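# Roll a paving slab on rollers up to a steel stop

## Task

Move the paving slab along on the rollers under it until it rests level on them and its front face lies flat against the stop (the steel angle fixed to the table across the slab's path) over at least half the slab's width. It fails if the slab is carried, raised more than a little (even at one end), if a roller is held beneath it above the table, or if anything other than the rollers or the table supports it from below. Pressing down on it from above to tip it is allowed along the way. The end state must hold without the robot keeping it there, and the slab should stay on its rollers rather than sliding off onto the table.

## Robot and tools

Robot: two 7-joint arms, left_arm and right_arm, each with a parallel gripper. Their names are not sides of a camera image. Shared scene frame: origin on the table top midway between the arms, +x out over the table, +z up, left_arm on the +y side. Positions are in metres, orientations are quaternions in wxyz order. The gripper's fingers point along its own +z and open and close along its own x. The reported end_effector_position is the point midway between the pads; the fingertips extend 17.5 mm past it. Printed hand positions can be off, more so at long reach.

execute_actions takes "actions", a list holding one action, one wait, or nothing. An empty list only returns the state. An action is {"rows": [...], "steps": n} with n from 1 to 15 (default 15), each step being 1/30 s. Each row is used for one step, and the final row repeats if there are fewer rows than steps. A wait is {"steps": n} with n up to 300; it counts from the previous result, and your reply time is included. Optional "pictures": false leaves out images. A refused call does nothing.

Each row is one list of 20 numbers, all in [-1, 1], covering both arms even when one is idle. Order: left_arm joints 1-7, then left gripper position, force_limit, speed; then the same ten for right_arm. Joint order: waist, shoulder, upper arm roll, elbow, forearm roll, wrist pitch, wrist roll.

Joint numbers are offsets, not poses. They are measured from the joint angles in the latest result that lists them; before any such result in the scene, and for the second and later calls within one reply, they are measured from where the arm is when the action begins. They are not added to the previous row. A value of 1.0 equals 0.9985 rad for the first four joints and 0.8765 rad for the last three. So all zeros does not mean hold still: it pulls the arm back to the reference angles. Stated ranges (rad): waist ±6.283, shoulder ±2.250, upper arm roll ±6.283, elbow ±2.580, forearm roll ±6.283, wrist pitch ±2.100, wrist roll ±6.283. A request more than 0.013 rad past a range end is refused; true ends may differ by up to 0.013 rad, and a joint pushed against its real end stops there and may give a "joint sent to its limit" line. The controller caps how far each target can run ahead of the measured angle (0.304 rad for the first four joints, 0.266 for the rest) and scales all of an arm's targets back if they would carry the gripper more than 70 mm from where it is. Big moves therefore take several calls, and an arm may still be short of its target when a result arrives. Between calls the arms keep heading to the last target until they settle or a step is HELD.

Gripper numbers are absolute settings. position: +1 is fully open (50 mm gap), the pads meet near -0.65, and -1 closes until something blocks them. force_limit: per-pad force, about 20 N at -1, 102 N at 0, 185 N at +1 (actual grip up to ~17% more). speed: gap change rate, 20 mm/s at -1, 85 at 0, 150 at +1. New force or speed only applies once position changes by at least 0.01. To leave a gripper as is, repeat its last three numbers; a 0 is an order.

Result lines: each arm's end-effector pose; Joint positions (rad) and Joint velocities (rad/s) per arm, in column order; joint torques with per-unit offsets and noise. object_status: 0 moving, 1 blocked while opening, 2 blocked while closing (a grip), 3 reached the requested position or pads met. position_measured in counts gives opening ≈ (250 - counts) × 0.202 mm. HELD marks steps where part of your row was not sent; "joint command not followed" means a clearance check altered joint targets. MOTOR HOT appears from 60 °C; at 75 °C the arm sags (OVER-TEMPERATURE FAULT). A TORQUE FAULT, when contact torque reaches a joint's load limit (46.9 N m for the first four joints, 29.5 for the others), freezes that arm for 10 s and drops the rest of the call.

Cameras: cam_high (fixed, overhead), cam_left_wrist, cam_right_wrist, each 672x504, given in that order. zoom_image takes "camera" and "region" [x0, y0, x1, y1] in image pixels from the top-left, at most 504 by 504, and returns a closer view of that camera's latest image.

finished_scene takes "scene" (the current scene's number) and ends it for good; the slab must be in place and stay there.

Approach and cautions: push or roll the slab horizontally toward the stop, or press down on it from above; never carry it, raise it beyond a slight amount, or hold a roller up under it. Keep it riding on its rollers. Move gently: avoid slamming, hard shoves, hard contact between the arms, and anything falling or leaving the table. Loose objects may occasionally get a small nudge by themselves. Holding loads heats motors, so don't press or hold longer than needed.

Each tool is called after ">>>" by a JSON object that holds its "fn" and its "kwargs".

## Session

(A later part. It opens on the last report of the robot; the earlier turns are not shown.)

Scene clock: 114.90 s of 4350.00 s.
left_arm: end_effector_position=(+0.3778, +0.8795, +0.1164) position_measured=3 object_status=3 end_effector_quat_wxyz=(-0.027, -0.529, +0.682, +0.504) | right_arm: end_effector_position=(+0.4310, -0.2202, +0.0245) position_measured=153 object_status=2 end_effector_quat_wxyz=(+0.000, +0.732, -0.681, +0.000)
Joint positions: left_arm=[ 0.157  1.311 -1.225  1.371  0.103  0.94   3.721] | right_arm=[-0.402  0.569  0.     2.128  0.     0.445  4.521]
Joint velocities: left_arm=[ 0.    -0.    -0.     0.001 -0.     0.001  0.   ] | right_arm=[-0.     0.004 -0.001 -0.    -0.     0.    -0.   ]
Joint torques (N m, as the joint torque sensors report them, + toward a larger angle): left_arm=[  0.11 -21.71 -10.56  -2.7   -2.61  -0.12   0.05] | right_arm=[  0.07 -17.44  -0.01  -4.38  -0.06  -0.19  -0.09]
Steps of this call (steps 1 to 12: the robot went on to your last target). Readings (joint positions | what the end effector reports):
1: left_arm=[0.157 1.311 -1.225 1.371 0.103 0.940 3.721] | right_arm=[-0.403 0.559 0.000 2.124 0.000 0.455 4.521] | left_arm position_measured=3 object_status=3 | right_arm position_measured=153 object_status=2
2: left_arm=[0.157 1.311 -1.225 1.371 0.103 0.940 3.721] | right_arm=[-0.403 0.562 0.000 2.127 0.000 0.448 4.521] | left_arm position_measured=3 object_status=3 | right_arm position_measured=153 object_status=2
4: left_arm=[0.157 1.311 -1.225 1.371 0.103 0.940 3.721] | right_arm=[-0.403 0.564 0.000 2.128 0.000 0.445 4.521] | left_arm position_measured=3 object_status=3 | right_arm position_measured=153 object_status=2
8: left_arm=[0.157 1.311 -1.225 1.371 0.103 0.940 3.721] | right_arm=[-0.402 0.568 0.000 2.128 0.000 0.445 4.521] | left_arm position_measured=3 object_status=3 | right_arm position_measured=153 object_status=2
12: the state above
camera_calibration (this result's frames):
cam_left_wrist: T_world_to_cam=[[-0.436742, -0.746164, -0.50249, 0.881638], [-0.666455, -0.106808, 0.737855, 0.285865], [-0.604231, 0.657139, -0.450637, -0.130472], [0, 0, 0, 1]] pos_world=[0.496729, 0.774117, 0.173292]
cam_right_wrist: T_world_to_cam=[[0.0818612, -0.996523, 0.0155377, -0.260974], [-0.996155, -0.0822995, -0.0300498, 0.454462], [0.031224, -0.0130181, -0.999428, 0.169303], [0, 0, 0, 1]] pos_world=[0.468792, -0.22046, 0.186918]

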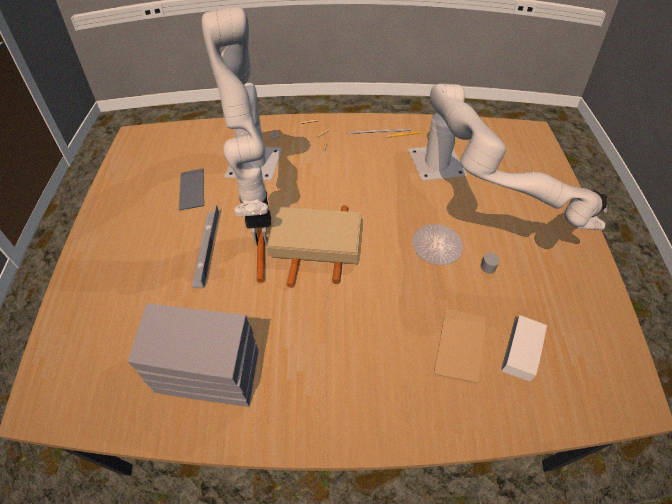

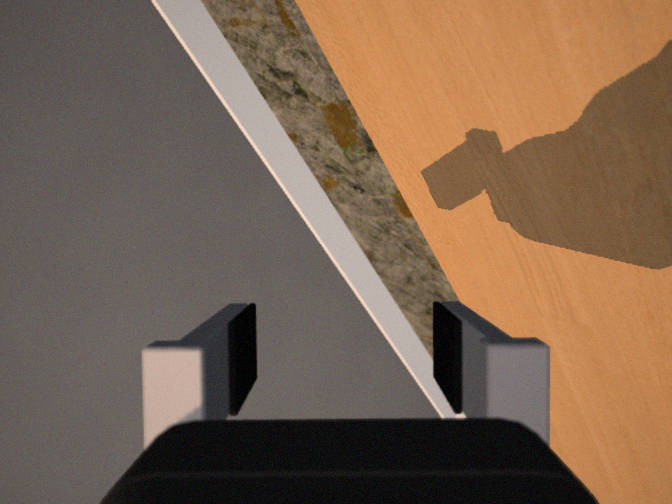

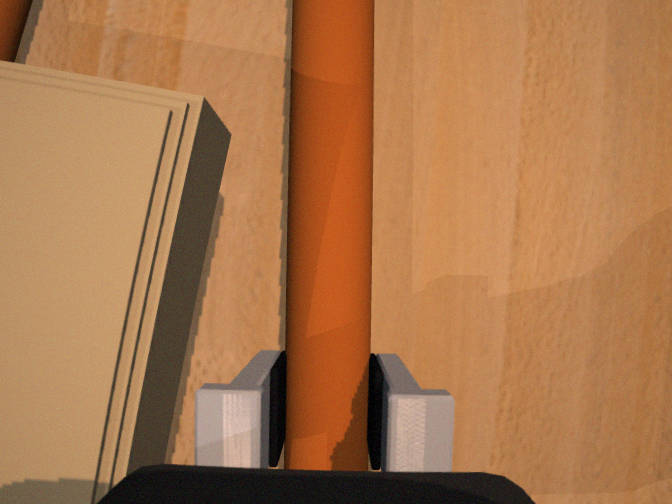

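>>> {"fn": "execute_actions", "kwargs": {"actions": [{"rows":[[0,0,0,0,0,0,0,1,0,0,0,0.002,0,0,0,-0.002,0,-1,0.2,0.5],[0,0,0,0,0,0,0,1,0,0,0,0.002,0,0,0,-0.002,0,0.12,0.2,-0.5],[0,0,0,0,0,0,0,1,0,0,0,0.002,0,0,0,-0.002,0,0.12,0.2,-0.5],[0,0,0,0,0,0,0,1,0,0,0,0.002,0,0,0,-0.002,0,0.12,0.2,-0.5],[0,0,0,0,0,0,0,1,0,0,0,0.002,0,0,0,-0.002,0,0.12,0.2,-0.5],[0,0,0,0,0,0,0,1,0,0,0,0.002,0,0,0,-0.002,0,0.12,0.2,-0.5],[0,0,0,0,0,0,0,1,0,0,0,0.002,0,0,0,-0.002,0,0.12,0.2,-0.5],[0,0,0,0,0,0,0,1,0,0,0,-0.02,0,-0.01,0,0.033,0,0.12,0.2,-0.5],[0,0,0,0,0,0,0,1,0,0,0,-0.05,0,-0.023,0,0.083,0,0.12,0.2,-0.5],[0,0,0,0,0,0,0,1,0,0,0,-0.08,0,-0.037,0,0.133,0,0.12,0.2,-0.5],[0,0,0,0,0,0,0,1,0,0,0,-0.11,0,-0.051,0,0.183,0,0.12,0.2,-0.5],[0,0,0,0,0,0,0,1,0,0,0,-0.14,0,-0.065,0,0.233,0,0.12,0.2,-0.5],[0,0,0,0,0,0,0,1,0,0,0,-0.17,0,-0.079,0,0.283,0,0.12,0.2,-0.5],[0,0,0,0,0,0,0,1,0,0,0,-0.20,0,-0.093,0,0.333,0,0.12,0.2,-0.5],[0,0,0,0,0,0,0,1,0,0,0,-0.218,0,-0.101,0,0.363,0,0.12,0.2,-0.5]],"steps":15}], "pictures": false}}

>>> {"fn": "execute_actions", "kwargs": {"actions": [{"steps":8}]}}

Scene clock: 125.47 s of 4350.00 s.
left_arm: end_effector_position=(+0.3778, +0.8795, +0.1164) position_measured=3 object_status=3 end_effector_quat_wxyz=(-0.027, -0.529, +0.682, +0.504) | right_arm: end_effector_position=(+0.4357, -0.2189, +0.0816) position_measured=134 object_status=3 end_effector_quat_wxyz=(-0.002, +0.733, -0.681, +0.002)
Joint positions: left_arm=[ 0.157  1.311 -1.225  1.371  0.103  0.94   3.721] | right_arm=[-0.402  0.439  0.     2.069  0.     0.628  4.521]
Joint velocities: left_arm=[-0. -0.  0.  0. -0. -0. -0.] | right_arm=[-0.    -0.754 -0.    -0.37  -0.     1.16   0.   ]
Joint torques (N m, as the joint torque sensors report them, + toward a larger angle): left_arm=[  0.3  -22.1  -10.19  -3.17  -2.24  -0.21   0.05] | right_arm=[ -0.01 -16.23  -0.14  -5.77   0.06  -0.04  -0.02]
Steps of this call (steps 1 to 30: the robot went on to your last target; steps 31 to 90: nothing new was sent; then 7.07 s passed at rest; steps 91 to 105: all 15 steps of this action). Readings (joint positions | what the end effector reports):
91: left_arm=[0.157 1.311 -1.225 1.371 0.103 0.940 3.721] | right_arm=[-0.402 0.570 0.000 2.128 0.000 0.444 4.521] | left_arm position_measured=3 object_status=3 | right_arm position_measured=153 object_status=2
92: left_arm=[0.157 1.311 -1.225 1.371 0.103 0.940 3.721] | right_arm=[-0.402 0.571 0.000 2.128 0.000 0.444 4.521] | left_arm position_measured=3 object_status=3 | right_arm position_measured=146 object_status=0
94: left_arm=[0.157 1.311 -1.225 1.371 0.103 0.940 3.721] | right_arm=[-0.402 0.571 0.000 2.128 0.000 0.443 4.521] | left_arm position_measured=3 object_status=3 | right_arm position_measured=135 object_status=0
98: left_arm=[0.157 1.311 -1.225 1.371 0.103 0.940 3.721] | right_arm=[-0.402 0.570 0.000 2.127 0.000 0.444 4.521] | left_arm position_measured=3 object_status=3 | right_arm position_measured=134 object_status=0
105: the state above

Scene clock: 125.73 s of 4350.00 s.
left_arm: end_effector_position=(+0.3778, +0.8795, +0.1164) position_measured=3 object_status=3 end_effector_quat_wxyz=(-0.027, -0.529, +0.682, +0.504) | right_arm: end_effector_position=(+0.4306, -0.2204, +0.1200) position_measured=134 object_status=3 end_effector_quat_wxyz=(+0.002, +0.732, -0.681, -0.001)
Joint positions: left_arm=[ 0.157  1.311 -1.225  1.371  0.103  0.94   3.721] | right_arm=[-0.402  0.356  0.     2.027  0.     0.763  4.521]
Joint velocities: left_arm=[-0.    -0.     0.001 -0.     0.001 -0.001 -0.   ] | right_arm=[-0.    -0.039  0.001 -0.    -0.     0.005 -0.   ]
Joint torques (N m, as the joint torque sensors report them, + toward a larger angle): left_arm=[  0.13 -22.02 -10.34  -3.08  -2.44  -0.07   0.31] | right_arm=[  0.08 -14.41   0.23  -7.04  -0.06  -0.01   0.19]
Steps of this call (steps 1 to 8: the robot went on to your last target). Readings (joint positions | what the end effector reports):
1: left_arm=[0.157 1.311 -1.225 1.371 0.103 0.940 3.721] | right_arm=[-0.402 0.415 0.000 2.057 0.000 0.666 4.521] | left_arm position_measured=3 object_status=3 | right_arm position_measured=134 object_status=3
2: left_arm=[0.157 1.311 -1.225 1.371 0.103 0.940 3.721] | right_arm=[-0.402 0.394 0.000 2.046 0.000 0.699 4.521] | left_arm position_measured=3 object_status=3 | right_arm position_measured=134 object_status=3
4: left_arm=[0.157 1.311 -1.225 1.371 0.103 0.940 3.721] | right_arm=[-0.402 0.367 0.000 2.032 0.000 0.746 4.521] | left_arm position_measured=3 object_status=3 | right_arm position_measured=134 object_status=3
8: the state above
camera_calibration (this result's frames):
cam_left_wrist: T_world_to_cam=[[-0.436745, -0.74616, -0.502493, 0.881638], [-0.666457, -0.106806, 0.737853, 0.285866], [-0.604226, 0.657143, -0.450636, -0.130477], [0, 0, 0, 1]] pos_world=[0.496731, 0.774117, 0.173292]
cam_right_wrist: T_world_to_cam=[[0.0818263, -0.996513, 0.0162924, -0.262641], [-0.996277, -0.0822302, -0.025892, 0.456417], [0.0271415, -0.0141131, -0.999532, 0.266232], [0, 0, 0, 1]] pos_world=[0.468983, -0.220436, 0.282204]

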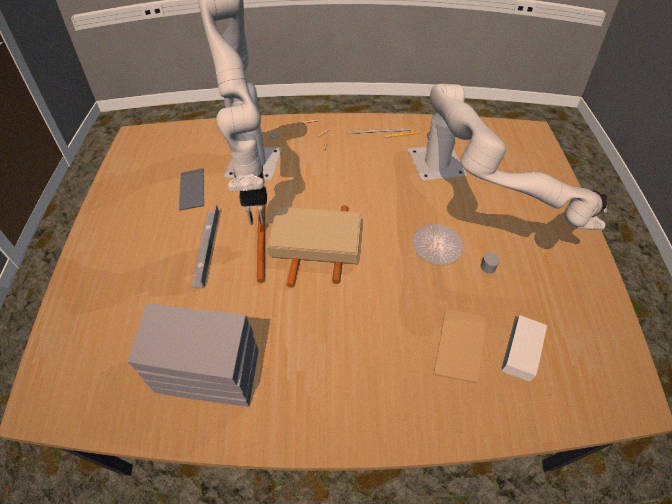

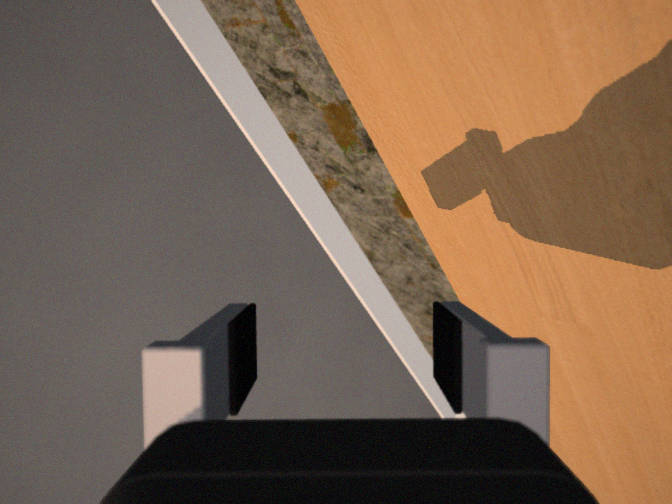

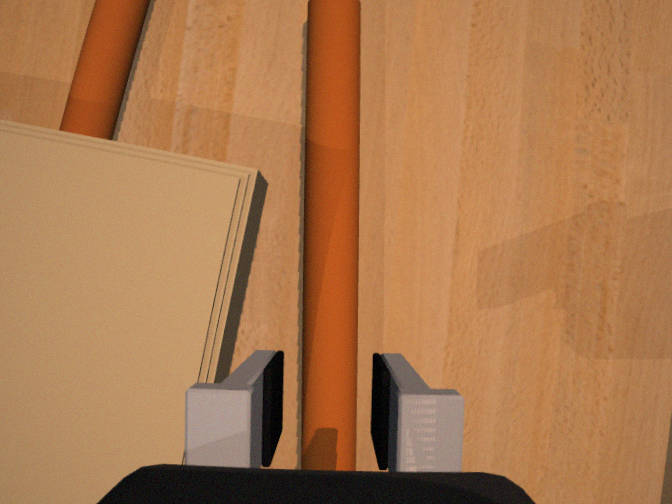

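>>> {"fn": "execute_actions", "kwargs": {"actions": [{"rows":[[0,0,0,0,0,0,0,1,0,0,-0.347,0.046,0,-0.043,0,-0.009,-0.476,0.35,0.2,1]],"steps":15}], "pictures": false}}

Scene clock: 128.80 s of 4350.00 s.
left_arm: end_effector_position=(+0.3778, +0.8795, +0.1164) position_measured=3 object_status=3 end_effector_quat_wxyz=(-0.027, -0.529, +0.682, +0.504) | right_arm: end_effector_position=(+0.4042, -0.1007, +0.1130) position_measured=100 object_status=3 end_effector_quat_wxyz=(-0.001, +0.710, -0.705, -0.000)
Joint positions: left_arm=[ 0.157  1.311 -1.225  1.371  0.103  0.94   3.721] | right_arm=[-0.728  0.399 -0.002  1.986 -0.001  0.755  4.128]
Joint velocities: left_arm=[-0.     0.     0.001 -0.    -0.    -0.001  0.001] | right_arm=[-0.322  0.044 -0.017 -0.043 -0.005 -0.009 -0.616]
Joint torques (N m, as the joint torque sensors report them, + toward a larger angle): left_arm=[  0.21 -21.92 -10.2   -3.13  -2.51  -0.25   0.25] | right_arm=[  2.57 -16.03   2.    -6.36   0.71   0.4    0.09]
Steps of this call (steps 1 to 30: the robot went on to your last target; steps 31 to 77: nothing new was sent; steps 78 to 92: all 15 steps of this action). Readings (joint positions | what the end effector reports):
78: left_arm=[0.157 1.311 -1.225 1.371 0.103 0.940 3.721] | right_arm=[-0.404 0.352 0.001 2.027 0.000 0.763 4.521] | left_arm position_measured=3 object_status=3 | right_arm position_measured=116 object_status=0
79: left_arm=[0.157 1.311 -1.225 1.371 0.103 0.940 3.721] | right_arm=[-0.411 0.353 0.002 2.026 0.001 0.763 4.516] | left_arm position_measured=3 object_status=3 | right_arm position_measured=103 object_status=0
81: left_arm=[0.157 1.311 -1.225 1.371 0.103 0.940 3.721] | right_arm=[-0.442 0.358 0.003 2.022 0.001 0.762 4.493] | left_arm position_measured=3 object_status=3 | right_arm position_measured=100 object_status=0
85: left_arm=[0.157 1.311 -1.225 1.371 0.103 0.940 3.721] | right_arm=[-0.561 0.376 0.002 2.007 0.001 0.759 4.387] | left_arm position_measured=3 object_status=3 | right_arm position_measured=100 object_status=0
92: the state above

>>> {"fn": "execute_actions", "kwargs": {"actions": [{"rows":[[0,0,0,0,0,0,0,1,0,0,-0.02,0.003,0.002,0,0.001,0,-0.027,0.35,0.2,1],[0,0,0,0,0,0,0,1,0,0,-0.02,0.003,0.002,0,0.001,0,-0.027,0.35,0.2,1],[0,0,0,0,0,0,0,1,0,0,-0.02,0.003,0.002,0,0.001,0,-0.027,0.35,0.2,1],[0,0,0,0,0,0,0,1,0,0,-0.02,0.012,0.002,0.005,0.001,-0.017,-0.027,0.35,0.2,1],[0,0,0,0,0,0,0,1,0,0,-0.02,0.022,0.002,0.011,0.001,-0.035,-0.027,0.35,0.2,1],[0,0,0,0,0,0,0,1,0,0,-0.02,0.032,0.002,0.016,0.001,-0.052,-0.027,0.35,0.2,1],[0,0,0,0,0,0,0,1,0,0,-0.02,0.042,0.002,0.022,0.001,-0.07,-0.027,0.35,0.2,1],[0,0,0,0,0,0,0,1,0,0,-0.02,0.05,0.002,0.027,0.001,-0.085,-0.027,0.35,0.2,1],[0,0,0,0,0,0,0,1,0,0,-0.02,0.056,0.002,0.03,0.001,-0.096,-0.027,0.35,0.2,1],[0,0,0,0,0,0,0,1,0,0,-0.02,0.06,0.002,0.032,0.001,-0.104,-0.027,0.35,0.2,1],[0,0,0,0,0,0,0,1,0,0,-0.02,0.064,0.002,0.034,0.001,-0.111,-0.027,0.35,0.2,1],[0,0,0,0,0,0,0,1,0,0,-0.02,0.067,0.002,0.0365,0.001,-0.1165,-0.027,0.35,0.2,1]],"steps":15}]}}

Scene clock: 133.33 s of 4350.00 s.
left_arm: end_effector_position=(+0.3778, +0.8795, +0.1164) position_measured=3 object_status=3 end_effector_quat_wxyz=(-0.027, -0.529, +0.682, +0.504) | right_arm: end_effector_position=(+0.4018, -0.0927, +0.0842) position_measured=100 object_status=3 end_effector_quat_wxyz=(-0.004, +0.708, -0.706, -0.000)
Joint positions: left_arm=[ 0.157  1.311 -1.225  1.371  0.103  0.94   3.721] | right_arm=[-0.749  0.457 -0.001  2.02  -0.001  0.657  4.104]
Joint velocities: left_arm=[ 0.     0.    -0.     0.     0.001 -0.001  0.001] | right_arm=[-0.011 -0.001 -0.017  0.002 -0.008 -0.036  0.001]
Joint torques (N m, as the joint torque sensors report them, + toward a larger angle): left_arm=[  0.27 -22.02 -10.41  -3.08  -2.29  -0.23  -0.02] | right_arm=[ 1.78 -8.82  1.55 -5.2   0.82 -1.76  0.54]
Steps of this call (steps 1 to 30: the robot went on to your last target; steps 31 to 90: nothing new was sent; then 1.03 s passed at rest; steps 91 to 105: all 15 steps of this action). Readings (joint positions | what the end effector reports):
91: left_arm=[0.157 1.311 -1.225 1.371 0.103 0.940 3.721] | right_arm=[-0.749 0.402 0.000 1.984 0.000 0.755 4.104] | left_arm position_measured=3 object_status=3 | right_arm position_measured=100 object_status=3
92: left_arm=[0.157 1.311 -1.225 1.371 0.103 0.940 3.721] | right_arm=[-0.748 0.402 0.000 1.985 0.000 0.755 4.104] | left_arm position_measured=3 object_status=3 | right_arm position_measured=100 object_status=3
94: left_arm=[0.157 1.311 -1.225 1.371 0.103 0.940 3.721] | right_arm=[-0.748 0.403 0.000 1.986 0.000 0.754 4.104] | left_arm position_measured=3 object_status=3 | right_arm position_measured=100 object_status=3
98: left_arm=[0.157 1.311 -1.225 1.371 0.103 0.940 3.721] | right_arm=[-0.748 0.433 0.000 2.001 0.000 0.710 4.105] | left_arm position_measured=3 object_status=3 | right_arm position_measured=100 object_status=3
105: the state above
camera_calibration (this result's frames):
cam_left_wrist: T_world_to_cam=[[-0.43675, -0.746153, -0.502498, 0.88164], [-0.666461, -0.106804, 0.73785, 0.285867], [-0.604218, 0.657152, -0.450635, -0.130485], [0, 0, 0, 1]] pos_world=[0.496734, 0.774118, 0.173294]
cam_right_wrist: T_world_to_cam=[[0.0123531, -0.999876, 0.00977982, -0.104303], [-0.999286, -0.0126938, -0.0355784, 0.445847], [0.0356981, -0.00933334, -0.999319, 0.229996], [0, 0, 0, 1]] pos_world=[0.438607, -0.0964836, 0.246722]

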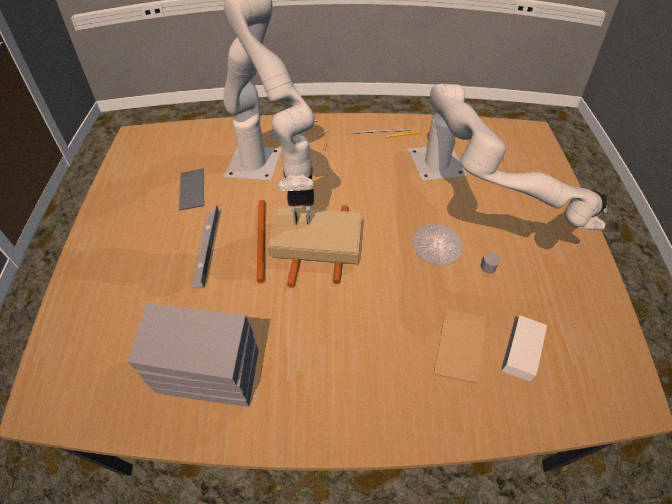

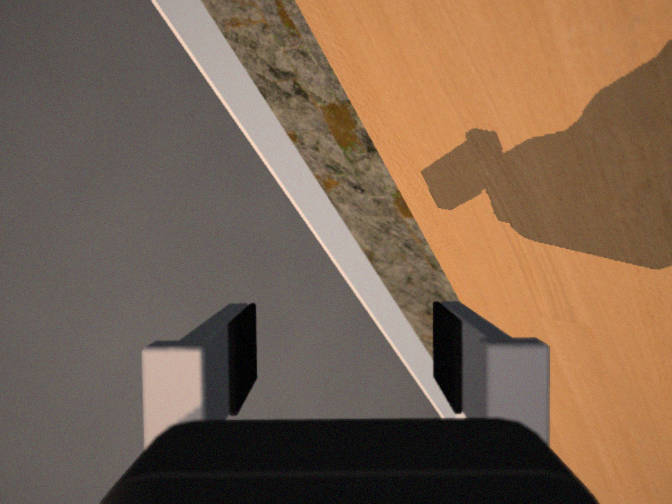

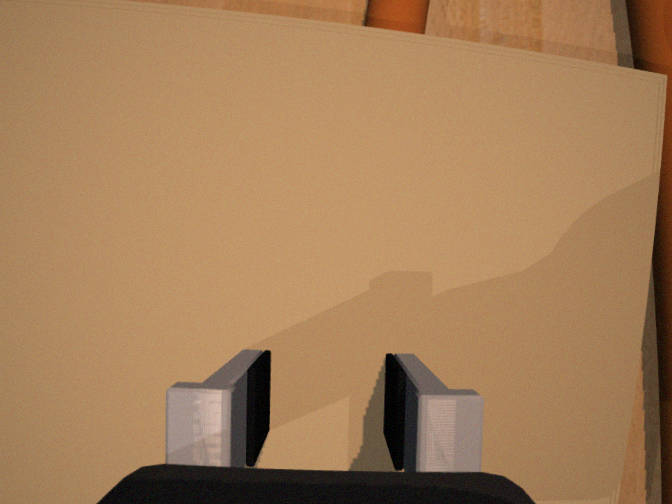

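>>> {"fn": "execute_actions", "kwargs": {"actions": [{"rows":[[0,0,0,0,0,0,0,1,0,0,0.009,0.007,0.001,0.007,0.001,-0.007,0.009,0.35,0.2,1],[0,0,0,0,0,0,0,1,0,0,0.017,0.004,0.001,0.012,0.001,-0.01,0.018,0.35,0.2,1],[0,0,0,0,0,0,0,1,0,0,0.025,0.002,0.001,0.016,0.001,-0.012,0.027,0.35,0.2,1],[0,0,0,0,0,0,0,1,0,0,0.033,0,0.001,0.021,0.001,-0.015,0.036,0.35,0.2,1],[0,0,0,0,0,0,0,1,0,0,0.04,-0.002,0.001,0.025,0.001,-0.017,0.045,0.35,0.2,1],[0,0,0,0,0,0,0,1,0,0,0.048,-0.005,0.001,0.03,0.001,-0.02,0.054,0.35,0.2,1],[0,0,0,0,0,0,0,1,0,0,0.056,-0.007,0.001,0.034,0.001,-0.022,0.063,0.35,0.2,1],[0,0,0,0,0,0,0,1,0,0,0.064,-0.009,0.001,0.039,0.001,-0.025,0.072,0.35,0.2,1],[0,0,0,0,0,0,0,1,0,0,0.072,-0.012,0.001,0.043,0.001,-0.027,0.081,0.35,0.2,1],[0,0,0,0,0,0,0,1,0,0,0.08,-0.014,0.001,0.048,0.001,-0.03,0.09,0.35,0.2,1],[0,0,0,0,0,0,0,1,0,0,0.088,-0.016,0.001,0.052,0.001,-0.032,0.099,0.35,0.2,1],[0,0,0,0,0,0,0,1,0,0,0.096,-0.018,0.001,0.057,0.001,-0.035,0.108,0.35,0.2,1],[0,0,0,0,0,0,0,1,0,0,0.104,-0.021,0.001,0.061,0.001,-0.038,0.117,0.35,0.2,1],[0,0,0,0,0,0,0,1,0,0,0.112,-0.023,0.001,0.066,0.001,-0.04,0.126,0.35,0.2,1],[0,0,0,0,0,0,0,1,0,0,0.119,-0.025,0.001,0.0705,0.001,-0.043,0.135,0.35,0.2,1]],"steps":15}]}}

Scene clock: 139.83 s of 4350.00 s.
left_arm: end_effector_position=(+0.3778, +0.8795, +0.1164) position_measured=3 object_status=3 end_effector_quat_wxyz=(-0.027, -0.529, +0.682, +0.504) | right_arm: end_effector_position=(+0.4021, -0.1350, +0.0841) position_measured=100 object_status=3 end_effector_quat_wxyz=(-0.003, +0.709, -0.705, -0.001)
Joint positions: left_arm=[ 0.157  1.311 -1.225  1.371  0.103  0.94   3.721] | right_arm=[-0.649  0.426 -0.004  2.081 -0.003  0.63   4.206]
Joint velocities: left_arm=[ 0.     0.    -0.    -0.001 -0.001 -0.001  0.   ] | right_arm=[ 0.23  -0.067 -0.     0.133 -0.002 -0.072  0.239]
Joint torques (N m, as the joint torque sensors report them, + toward a larger angle): left_arm=[  0.31 -21.77 -10.21  -2.87  -2.61  -0.29   0.05] | right_arm=[ 2.04 -5.4   2.88 -5.    1.29 -3.05  0.44]
Steps of this call (steps 1 to 15: the robot went on to your last target; steps 16 to 90: nothing new was sent; then 3.00 s passed at rest; steps 91 to 105: all 15 steps of this action). Readings (joint positions | what the end effector reports):
91: left_arm=[0.157 1.311 -1.225 1.371 0.103 0.940 3.721] | right_arm=[-0.749 0.457 -0.002 2.020 -0.001 0.656 4.105] | left_arm position_measured=3 object_status=3 | right_arm position_measured=100 object_status=3
92: left_arm=[0.157 1.311 -1.225 1.371 0.103 0.940 3.721] | right_arm=[-0.744 0.455 -0.004 2.022 -0.002 0.654 4.109] | left_arm position_measured=3 object_status=3 | right_arm position_measured=100 object_status=3
94: left_arm=[0.157 1.311 -1.225 1.371 0.103 0.940 3.721] | right_arm=[-0.732 0.452 -0.004 2.029 -0.003 0.649 4.121] | left_arm position_measured=3 object_status=3 | right_arm position_measured=100 object_status=3
98: left_arm=[0.157 1.311 -1.225 1.371 0.103 0.940 3.721] | right_arm=[-0.704 0.442 -0.005 2.048 -0.003 0.645 4.151] | left_arm position_measured=3 object_status=3 | right_arm position_measured=100 object_status=3
105: the state above
camera_calibration (this result's frames):
cam_left_wrist: T_world_to_cam=[[-0.436753, -0.746149, -0.502501, 0.88164], [-0.666463, -0.106802, 0.737849, 0.285868], [-0.604214, 0.657156, -0.450634, -0.13049], [0, 0, 0, 1]] pos_world=[0.496736, 0.774119, 0.173295]
cam_right_wrist: T_world_to_cam=[[0.01462, -0.999845, 0.00976695, -0.147559], [-0.99934, -0.0149361, -0.0331176, 0.445098], [0.0332584, -0.00927632, -0.999404, 0.230498], [0, 0, 0, 1]] pos_world=[0.439295, -0.13875, 0.246543]

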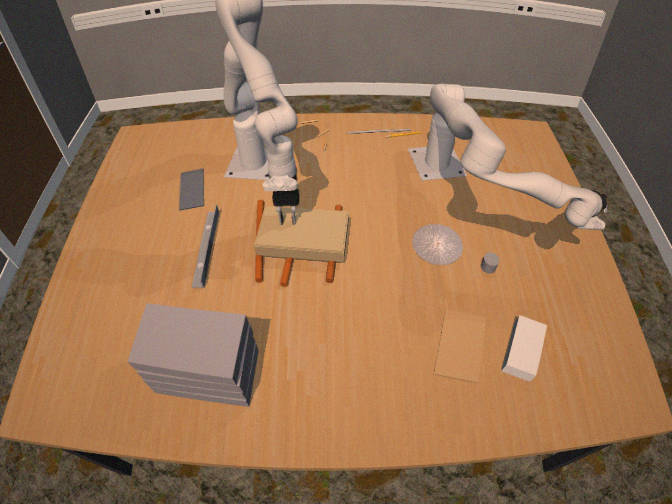

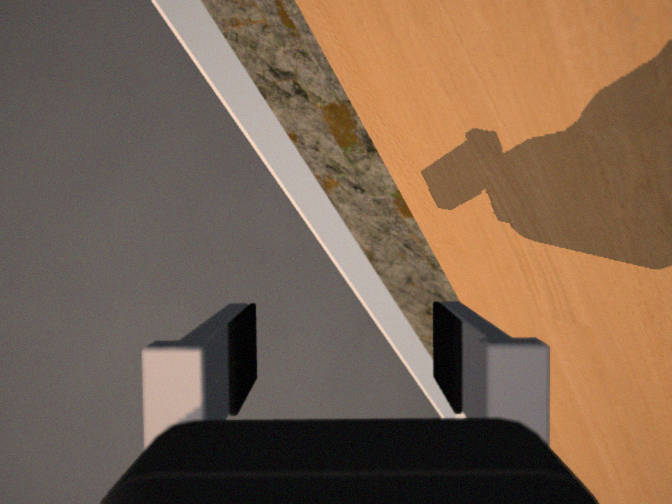

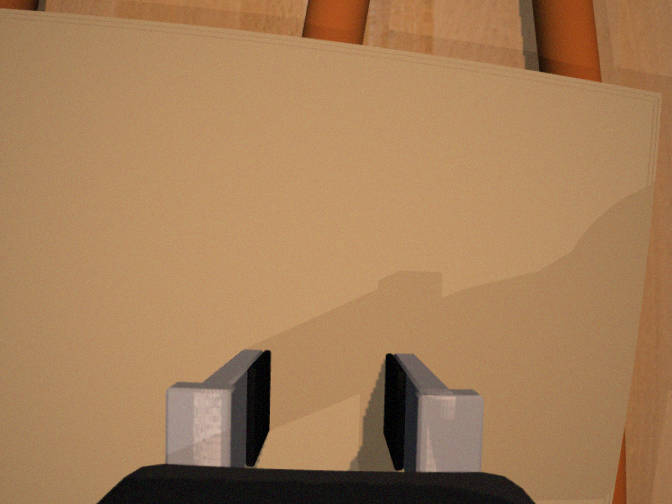

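>>> {"fn": "execute_actions", "kwargs": {"actions": [{"rows":[[0,0,0,0,0,0,0,1,0,0,0.028,0.004,0.004,0.012,0.003,-0.014,0.029,0.35,0.2,1],[0,0,0,0,0,0,0,1,0,0,0.037,0.003,0.004,0.015,0.003,-0.015,0.039,0.35,0.2,1],[0,0,0,0,0,0,0,1,0,0,0.046,0.001,0.004,0.018,0.003,-0.017,0.049,0.35,0.2,1],[0,0,0,0,0,0,0,1,0,0,0.055,-0.001,0.004,0.021,0.003,-0.019,0.059,0.35,0.2,1],[0,0,0,0,0,0,0,1,0,0,0.064,-0.002,0.004,0.024,0.003,-0.02,0.07,0.35,0.2,1],[0,0,0,0,0,0,0,1,0,0,0.073,-0.004,0.004,0.027,0.003,-0.022,0.08,0.35,0.2,1],[0,0,0,0,0,0,0,1,0,0,0.082,-0.006,0.004,0.03,0.003,-0.024,0.09,0.35,0.2,1],[0,0,0,0,0,0,0,1,0,0,0.091,-0.007,0.004,0.033,0.003,-0.025,0.10,0.35,0.2,1],[0,0,0,0,0,0,0,1,0,0,0.10,-0.009,0.004,0.036,0.003,-0.027,0.11,0.35,0.2,1],[0,0,0,0,0,0,0,1,0,0,0.109,-0.011,0.004,0.039,0.003,-0.029,0.12,0.35,0.2,1],[0,0,0,0,0,0,0,1,0,0,0.118,-0.012,0.004,0.042,0.003,-0.03,0.13,0.35,0.2,1],[0,0,0,0,0,0,0,1,0,0,0.127,-0.014,0.004,0.045,0.003,-0.032,0.141,0.35,0.2,1],[0,0,0,0,0,0,0,1,0,0,0.136,-0.016,0.004,0.048,0.003,-0.034,0.151,0.35,0.2,1],[0,0,0,0,0,0,0,1,0,0,0.145,-0.017,0.004,0.051,0.003,-0.035,0.161,0.35,0.2,1],[0,0,0,0,0,0,0,1,0,0,0.153,-0.019,0.004,0.0545,0.003,-0.037,0.171,0.35,0.2,1]],"steps":15}]}}

Scene clock: 143.90 s of 4350.00 s.
left_arm: end_effector_position=(+0.3778, +0.8795, +0.1164) position_measured=3 object_status=3 end_effector_quat_wxyz=(-0.027, -0.529, +0.682, +0.504) | right_arm: end_effector_position=(+0.4078, -0.1863, +0.0842) position_measured=100 object_status=3 end_effector_quat_wxyz=(-0.004, +0.708, -0.706, +0.001)
Joint positions: left_arm=[ 0.157  1.311 -1.225  1.371  0.103  0.94   3.721] | right_arm=[-0.516  0.402 -0.001  2.127 -0.001  0.604  4.337]
Joint velocities: left_arm=[-0.     0.     0.     0.    -0.    -0.001  0.   ] | right_arm=[ 0.263 -0.049  0.002  0.089  0.003 -0.047  0.268]
Joint torques (N m, as the joint torque sensors report them, + toward a larger angle): left_arm=[  0.28 -22.06 -10.42  -2.83  -2.47  -0.39   0.16] | right_arm=[ 1.46 -7.43  0.9  -4.89  0.57 -1.91  0.07]
Steps of this call (steps 1 to 30: the robot went on to your last target; steps 31 to 90: nothing new was sent; then 0.57 s passed at rest; steps 91 to 105: all 15 steps of this action). Readings (joint positions | what the end effector reports):
91: left_arm=[0.157 1.311 -1.225 1.371 0.103 0.940 3.721] | right_arm=[-0.631 0.421 -0.003 2.090 -0.002 0.625 4.223] | left_arm position_measured=3 object_status=3 | right_arm position_measured=100 object_status=3
92: left_arm=[0.157 1.311 -1.225 1.371 0.103 0.940 3.721] | right_arm=[-0.626 0.420 -0.004 2.091 -0.003 0.623 4.227] | left_arm position_measured=3 object_status=3 | right_arm position_measured=100 object_status=3
94: left_arm=[0.157 1.311 -1.225 1.371 0.103 0.940 3.721] | right_arm=[-0.612 0.419 -0.004 2.094 -0.003 0.618 4.241] | left_arm position_measured=3 object_status=3 | right_arm position_measured=100 object_status=3
98: left_arm=[0.157 1.311 -1.225 1.371 0.103 0.940 3.721] | right_arm=[-0.579 0.413 -0.003 2.105 -0.002 0.614 4.275] | left_arm position_measured=3 object_status=3 | right_arm position_measured=100 object_status=3
105: the state above
camera_calibration (this result's frames):
cam_left_wrist: T_world_to_cam=[[-0.436756, -0.746146, -0.502504, 0.881641], [-0.666464, -0.106801, 0.737847, 0.285869], [-0.604209, 0.657161, -0.450634, -0.130494], [0, 0, 0, 1]] pos_world=[0.496738, 0.77412, 0.173296]
cam_right_wrist: T_world_to_cam=[[0.0113633, -0.999877, 0.0108447, -0.197616], [-0.999215, -0.011766, -0.037822, 0.450946], [0.037945, -0.0104064, -0.999226, 0.22778], [0, 0, 0, 1]] pos_world=[0.444195, -0.189916, 0.246803]

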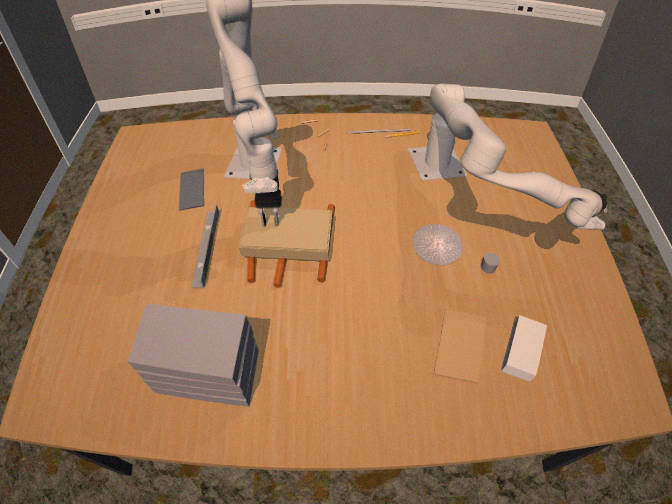

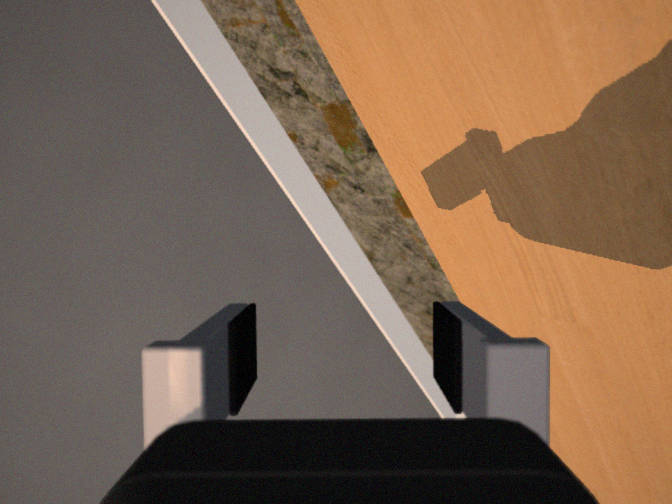

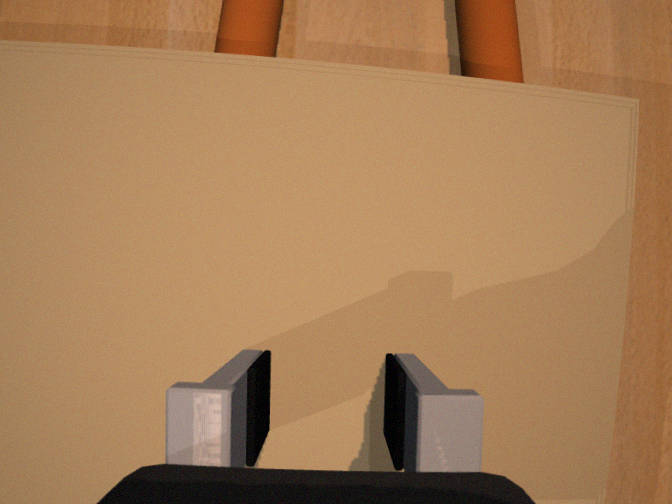

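>>> {"fn": "execute_actions", "kwargs": {"actions": [{"rows":[[0,0,0,0,0,0,0,1,0,0,0.029,0.004,0.001,0.01,0.001,-0.009,0.032,0.35,0.2,1],[0,0,0,0,0,0,0,1,0,0,0.039,0.003,0.001,0.012,0.001,-0.01,0.043,0.35,0.2,1],[0,0,0,0,0,0,0,1,0,0,0.048,0.003,0.001,0.013,0.001,-0.01,0.054,0.35,0.2,1],[0,0,0,0,0,0,0,1,0,0,0.058,0.002,0.001,0.015,0.001,-0.011,0.065,0.35,0.2,1],[0,0,0,0,0,0,0,1,0,0,0.067,0.001,0.001,0.016,0.001,-0.012,0.076,0.35,0.2,1],[0,0,0,0,0,0,0,1,0,0,0.077,0,0.001,0.018,0.001,-0.013,0.087,0.35,0.2,1],[0,0,0,0,0,0,0,1,0,0,0.087,-0.001,0.001,0.019,0.001,-0.014,0.098,0.35,0.2,1],[0,0,0,0,0,0,0,1,0,0,0.096,-0.001,0.001,0.021,0.001,-0.015,0.109,0.35,0.2,1],[0,0,0,0,0,0,0,1,0,0,0.106,-0.002,0.001,0.023,0.001,-0.016,0.12,0.35,0.2,1],[0,0,0,0,0,0,0,1,0,0,0.115,-0.003,0.001,0.024,0.001,-0.016,0.131,0.35,0.2,1],[0,0,0,0,0,0,0,1,0,0,0.125,-0.004,0.001,0.026,0.001,-0.017,0.142,0.35,0.2,1],[0,0,0,0,0,0,0,1,0,0,0.135,-0.005,0.001,0.027,0.001,-0.018,0.153,0.35,0.2,1],[0,0,0,0,0,0,0,1,0,0,0.144,-0.005,0.001,0.029,0.001,-0.019,0.164,0.35,0.2,1],[0,0,0,0,0,0,0,1,0,0,0.154,-0.006,0.001,0.03,0.001,-0.02,0.175,0.35,0.2,1],[0,0,0,0,0,0,0,1,0,0,0.1635,-0.007,0.001,0.032,0.001,-0.021,0.185,0.35,0.2,1]],"steps":15}]}}

Scene clock: 149.20 s of 4350.00 s.
left_arm: end_effector_position=(+0.3778, +0.8795, +0.1164) position_measured=3 object_status=3 end_effector_quat_wxyz=(-0.027, -0.529, +0.682, +0.504) | right_arm: end_effector_position=(+0.4109, -0.2363, +0.0841) position_measured=100 object_status=3 end_effector_quat_wxyz=(-0.004, +0.708, -0.706, +0.002)
Joint positions: left_arm=[ 0.157  1.311 -1.225  1.371  0.103  0.94   3.721] | right_arm=[-0.375  0.388 -0.001  2.154 -0.001  0.591  4.479]
Joint velocities: left_arm=[ 0.    -0.    -0.    -0.001  0.001  0.001 -0.001] | right_arm=[ 0.288 -0.023  0.002  0.043  0.001 -0.031  0.284]
Joint torques (N m, as the joint torque sensors report them, + toward a larger angle): left_arm=[ -0.03 -21.68 -10.45  -2.56  -2.79  -0.24   0.15] | right_arm=[ 0.67 -6.58  0.66 -4.67  0.44 -1.85  0.4 ]
Steps of this call (steps 1 to 30: the robot went on to your last target; steps 31 to 90: nothing new was sent; then 1.80 s passed at rest; steps 91 to 105: all 15 steps of this action). Readings (joint positions | what the end effector reports):
91: left_arm=[0.157 1.311 -1.225 1.371 0.103 0.940 3.721] | right_arm=[-0.495 0.398 -0.001 2.133 -0.001 0.600 4.356] | left_arm position_measured=3 object_status=3 | right_arm position_measured=100 object_status=3
92: left_arm=[0.157 1.311 -1.225 1.371 0.103 0.940 3.721] | right_arm=[-0.490 0.398 -0.003 2.134 -0.002 0.599 4.361] | left_arm position_measured=3 object_status=3 | right_arm position_measured=100 object_status=3
94: left_arm=[0.157 1.311 -1.225 1.371 0.103 0.940 3.721] | right_arm=[-0.476 0.397 -0.004 2.137 -0.003 0.598 4.375] | left_arm position_measured=3 object_status=3 | right_arm position_measured=100 object_status=3
98: left_arm=[0.157 1.311 -1.225 1.371 0.103 0.940 3.721] | right_arm=[-0.441 0.393 -0.002 2.143 -0.002 0.596 4.411] | left_arm position_measured=3 object_status=3 | right_arm position_measured=100 object_status=3
105: the state above
camera_calibration (this result's frames):
cam_left_wrist: T_world_to_cam=[[-0.436759, -0.746142, -0.502507, 0.881642], [-0.666466, -0.106799, 0.737846, 0.285869], [-0.604205, 0.657165, -0.450633, -0.130499], [0, 0, 0, 1]] pos_world=[0.496739, 0.77412, 0.173296]
cam_right_wrist: T_world_to_cam=[[0.0118618, -0.999856, 0.0121304, -0.247986], [-0.999184, -0.0123206, -0.0384707, 0.453401], [0.0386146, -0.0116641, -0.999186, 0.226525], [0, 0, 0, 1]] pos_world=[0.447226, -0.239722, 0.246791]

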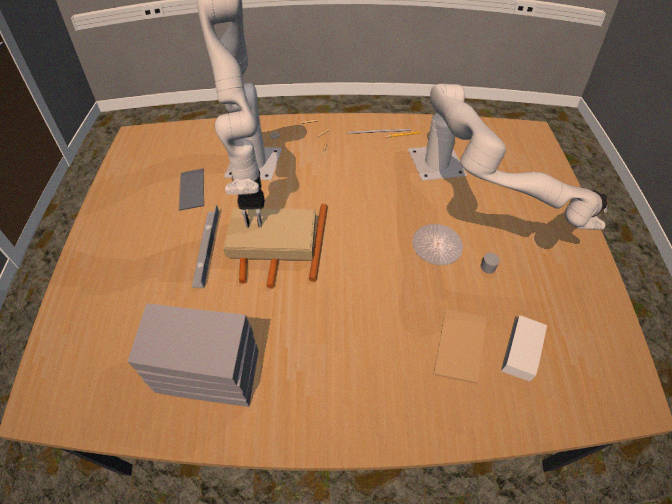

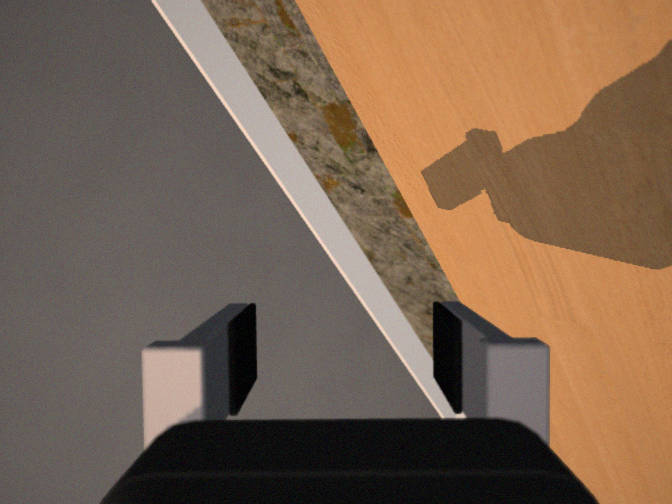

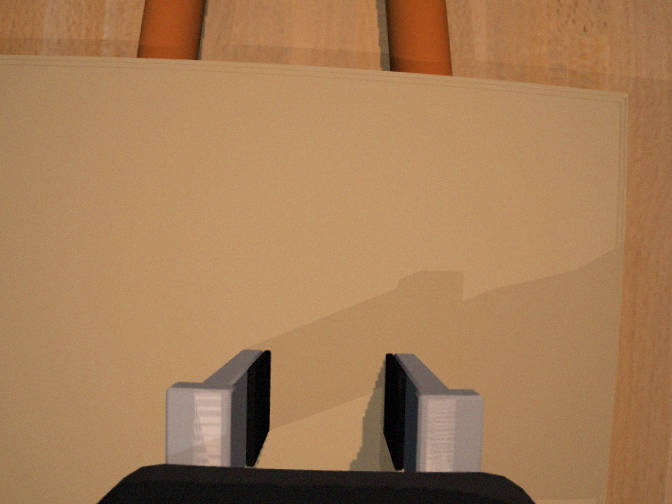

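>>> {"fn": "execute_actions", "kwargs": {"actions": [{"rows":[[0,0,0,0,0,0,0,1,0,0,0.029,0.007,0.001,0.005,0.001,-0.006,0.031,0.35,0.2,1],[0,0,0,0,0,0,0,1,0,0,0.037,0.007,0.001,0.005,0.001,-0.006,0.04,0.35,0.2,1],[0,0,0,0,0,0,0,1,0,0,0.045,0.007,0.001,0.006,0.001,-0.006,0.049,0.35,0.2,1],[0,0,0,0,0,0,0,1,0,0,0.053,0.007,0.001,0.006,0.001,-0.007,0.058,0.35,0.2,1],[0,0,0,0,0,0,0,1,0,0,0.061,0.006,0.001,0.006,0.001,-0.007,0.067,0.35,0.2,1],[0,0,0,0,0,0,0,1,0,0,0.069,0.006,0.001,0.006,0.001,-0.007,0.076,0.35,0.2,1],[0,0,0,0,0,0,0,1,0,0,0.077,0.006,0.001,0.007,0.001,-0.007,0.085,0.35,0.2,1],[0,0,0,0,0,0,0,1,0,0,0.085,0.006,0.001,0.007,0.001,-0.007,0.094,0.35,0.2,1],[0,0,0,0,0,0,0,1,0,0,0.093,0.006,0.001,0.007,0.001,-0.007,0.103,0.35,0.2,1],[0,0,0,0,0,0,0,1,0,0,0.101,0.005,0.001,0.008,0.001,-0.008,0.112,0.35,0.2,1],[0,0,0,0,0,0,0,1,0,0,0.108,0.005,0.001,0.008,0.001,-0.008,0.121,0.35,0.2,1],[0,0,0,0,0,0,0,1,0,0,0.114,0.005,0.001,0.008,0.001,-0.008,0.128,0.35,0.2,1],[0,0,0,0,0,0,0,1,0,0,0.119,0.005,0.001,0.008,0.001,-0.008,0.134,0.35,0.2,1],[0,0,0,0,0,0,0,1,0,0,0.123,0.005,0.001,0.008,0.001,-0.008,0.139,0.35,0.2,1],[0,0,0,0,0,0,0,1,0,0,0.126,0.005,0.001,0.0085,0.001,-0.008,0.142,0.35,0.2,1]],"steps":15}]}}

>>> {"fn": "execute_actions", "kwargs": {"actions": [{"steps":5}]}}

Scene clock: 154.17 s of 4350.00 s.
left_arm: end_effector_position=(+0.3778, +0.8795, +0.1164) position_measured=3 object_status=3 end_effector_quat_wxyz=(-0.027, -0.529, +0.682, +0.504) | right_arm: end_effector_position=(+0.4139, -0.2771, +0.0841) position_measured=100 object_status=3 end_effector_quat_wxyz=(-0.004, +0.708, -0.706, +0.003)
Joint positions: left_arm=[ 0.157  1.311 -1.225  1.371  0.103  0.94   3.721] | right_arm=[-0.257  0.385  0.     2.16  -0.     0.586  4.596]
Joint velocities: left_arm=[-0.    -0.    -0.     0.    -0.     0.001 -0.   ] | right_arm=[ 0.134  0.001  0.009  0.002  0.004 -0.004  0.147]
Joint torques (N m, as the joint torque sensors report them, + toward a larger angle): left_arm=[  0.15 -21.97 -10.36  -2.87  -2.59  -0.15   0.3 ] | right_arm=[ 0.25 -7.48 -0.74 -3.86 -0.2  -1.15 -0.08]
Steps of this call (steps 1 to 30: the robot went on to your last target; steps 31 to 90: nothing new was sent; then 1.47 s passed at rest; steps 91 to 105: all 15 steps of this action). Readings (joint positions | what the end effector reports):
91: left_arm=[0.157 1.311 -1.225 1.371 0.103 0.940 3.721] | right_arm=[-0.352 0.386 -0.001 2.157 -0.001 0.588 4.500] | left_arm position_measured=3 object_status=3 | right_arm position_measured=100 object_status=3
92: left_arm=[0.157 1.311 -1.225 1.371 0.103 0.940 3.721] | right_arm=[-0.347 0.386 -0.002 2.157 -0.002 0.588 4.503] | left_arm position_measured=3 object_status=3 | right_arm position_measured=100 object_status=3
94: left_arm=[0.157 1.311 -1.225 1.371 0.103 0.940 3.721] | right_arm=[-0.335 0.386 -0.003 2.157 -0.002 0.589 4.515] | left_arm position_measured=3 object_status=3 | right_arm position_measured=100 object_status=3
98: left_arm=[0.157 1.311 -1.225 1.371 0.103 0.940 3.721] | right_arm=[-0.306 0.385 -0.001 2.159 -0.001 0.588 4.545] | left_arm position_measured=3 object_status=3 | right_arm position_measured=100 object_status=3
105: the state above
camera_calibration (this result's frames):
cam_left_wrist: T_world_to_cam=[[-0.436762, -0.746139, -0.50251, 0.881642], [-0.666468, -0.106798, 0.737844, 0.28587], [-0.604201, 0.657169, -0.450633, -0.130503], [0, 0, 0, 1]] pos_world=[0.496741, 0.77412, 0.173297]
cam_right_wrist: T_world_to_cam=[[0.011289, -0.999835, 0.0142522, -0.288734], [-0.999104, -0.0118599, -0.0406273, 0.45618], [0.0407896, -0.0137807, -0.999073, 0.224408], [0, 0, 0, 1]] pos_world=[0.449877, -0.280184, 0.246848]

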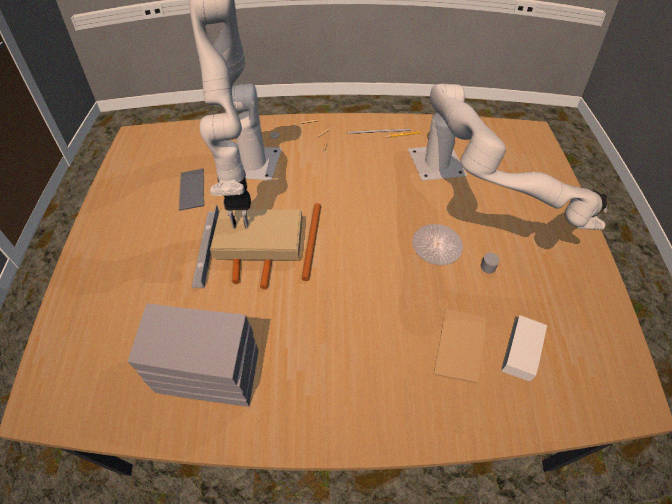

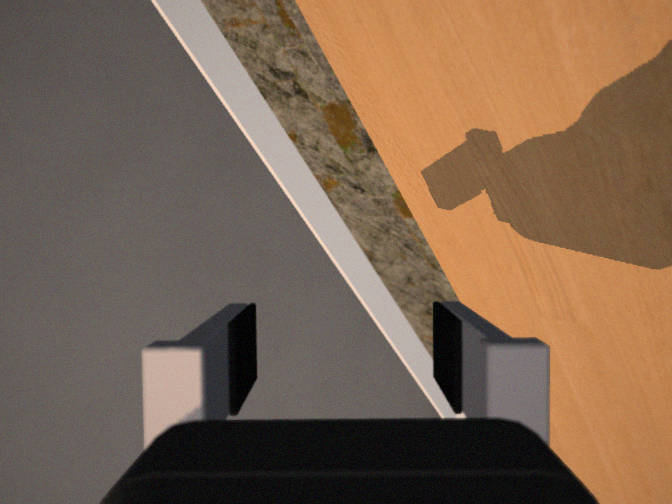

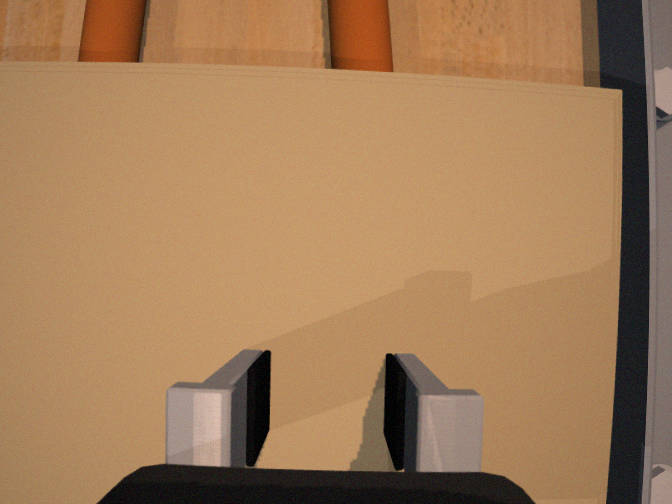

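Scene clock: 154.33 s of 4350.00 s.
left_arm: end_effector_position=(+0.3778, +0.8795, +0.1164) position_measured=3 object_status=3 end_effector_quat_wxyz=(-0.027, -0.529, +0.682, +0.504) | right_arm: end_effector_position=(+0.4141, -0.2793, +0.0841) position_measured=100 object_status=3 end_effector_quat_wxyz=(-0.004, +0.708, -0.706, +0.003)
Joint positions: left_arm=[ 0.157  1.311 -1.225  1.371  0.103  0.94   3.721] | right_arm=[-0.25   0.385 -0.     2.16  -0.     0.586  4.603]
Joint velocities: left_arm=[ 0. -0. -0. -0. -0.  0. -0.] | right_arm=[ 0.011 -0.    -0.009 -0.001 -0.001 -0.     0.   ]
Joint torques (N m, as the joint torque sensors report them, + toward a larger angle): left_arm=[  0.29 -21.91 -10.42  -3.02  -2.69  -0.2   -0.05] | right_arm=[-0.22 -7.47 -0.59 -3.88 -0.14 -1.26  0.2 ]
Steps of this call (steps 1 to 5: the robot went on to your last target). Readings (joint positions | what the end effector reports):
1: left_arm=[0.157 1.311 -1.225 1.371 0.103 0.940 3.721] | right_arm=[-0.253 0.385 0.000 2.160 0.000 0.586 4.600] | left_arm position_measured=3 object_status=3 | right_arm position_measured=100 object_status=3
2: left_arm=[0.157 1.311 -1.225 1.371 0.103 0.940 3.721] | right_arm=[-0.252 0.385 0.001 2.160 0.000 0.586 4.602] | left_arm position_measured=3 object_status=3 | right_arm position_measured=100 object_status=3
4: left_arm=[0.157 1.311 -1.225 1.371 0.103 0.940 3.721] | right_arm=[-0.251 0.385 0.000 2.160 -0.000 0.586 4.603] | left_arm position_measured=3 object_status=3 | right_arm position_measured=100 object_status=3
5: the state above
camera_calibration (this result's frames):
cam_left_wrist: T_world_to_cam=[[-0.436762, -0.746139, -0.50251, 0.881643], [-0.666468, -0.106798, 0.737844, 0.28587], [-0.604201, 0.657169, -0.450633, -0.130503], [0, 0, 0, 1]] pos_world=[0.496741, 0.774121, 0.173297]
cam_right_wrist: T_world_to_cam=[[0.0114022, -0.999835, 0.0141515, -0.290978], [-0.999091, -0.0119729, -0.0409242, 0.456305], [0.0410869, -0.013672, -0.999062, 0.224277], [0, 0, 0, 1]] pos_world=[0.449993, -0.2824, 0.246859]

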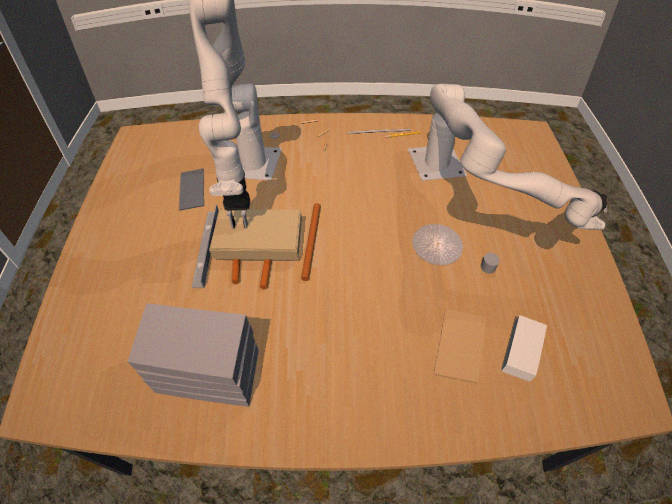

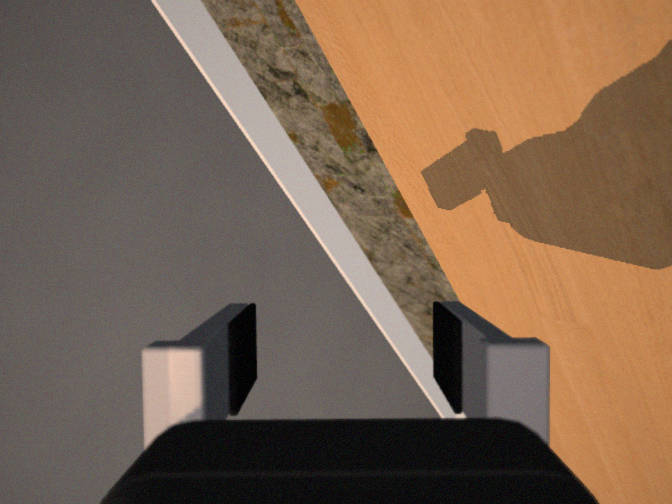

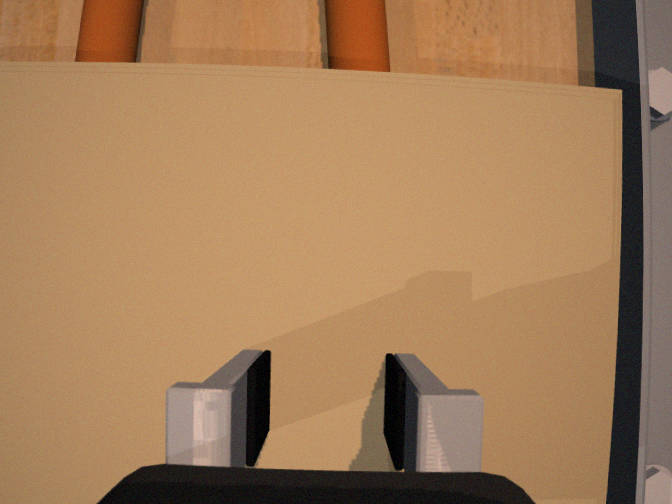

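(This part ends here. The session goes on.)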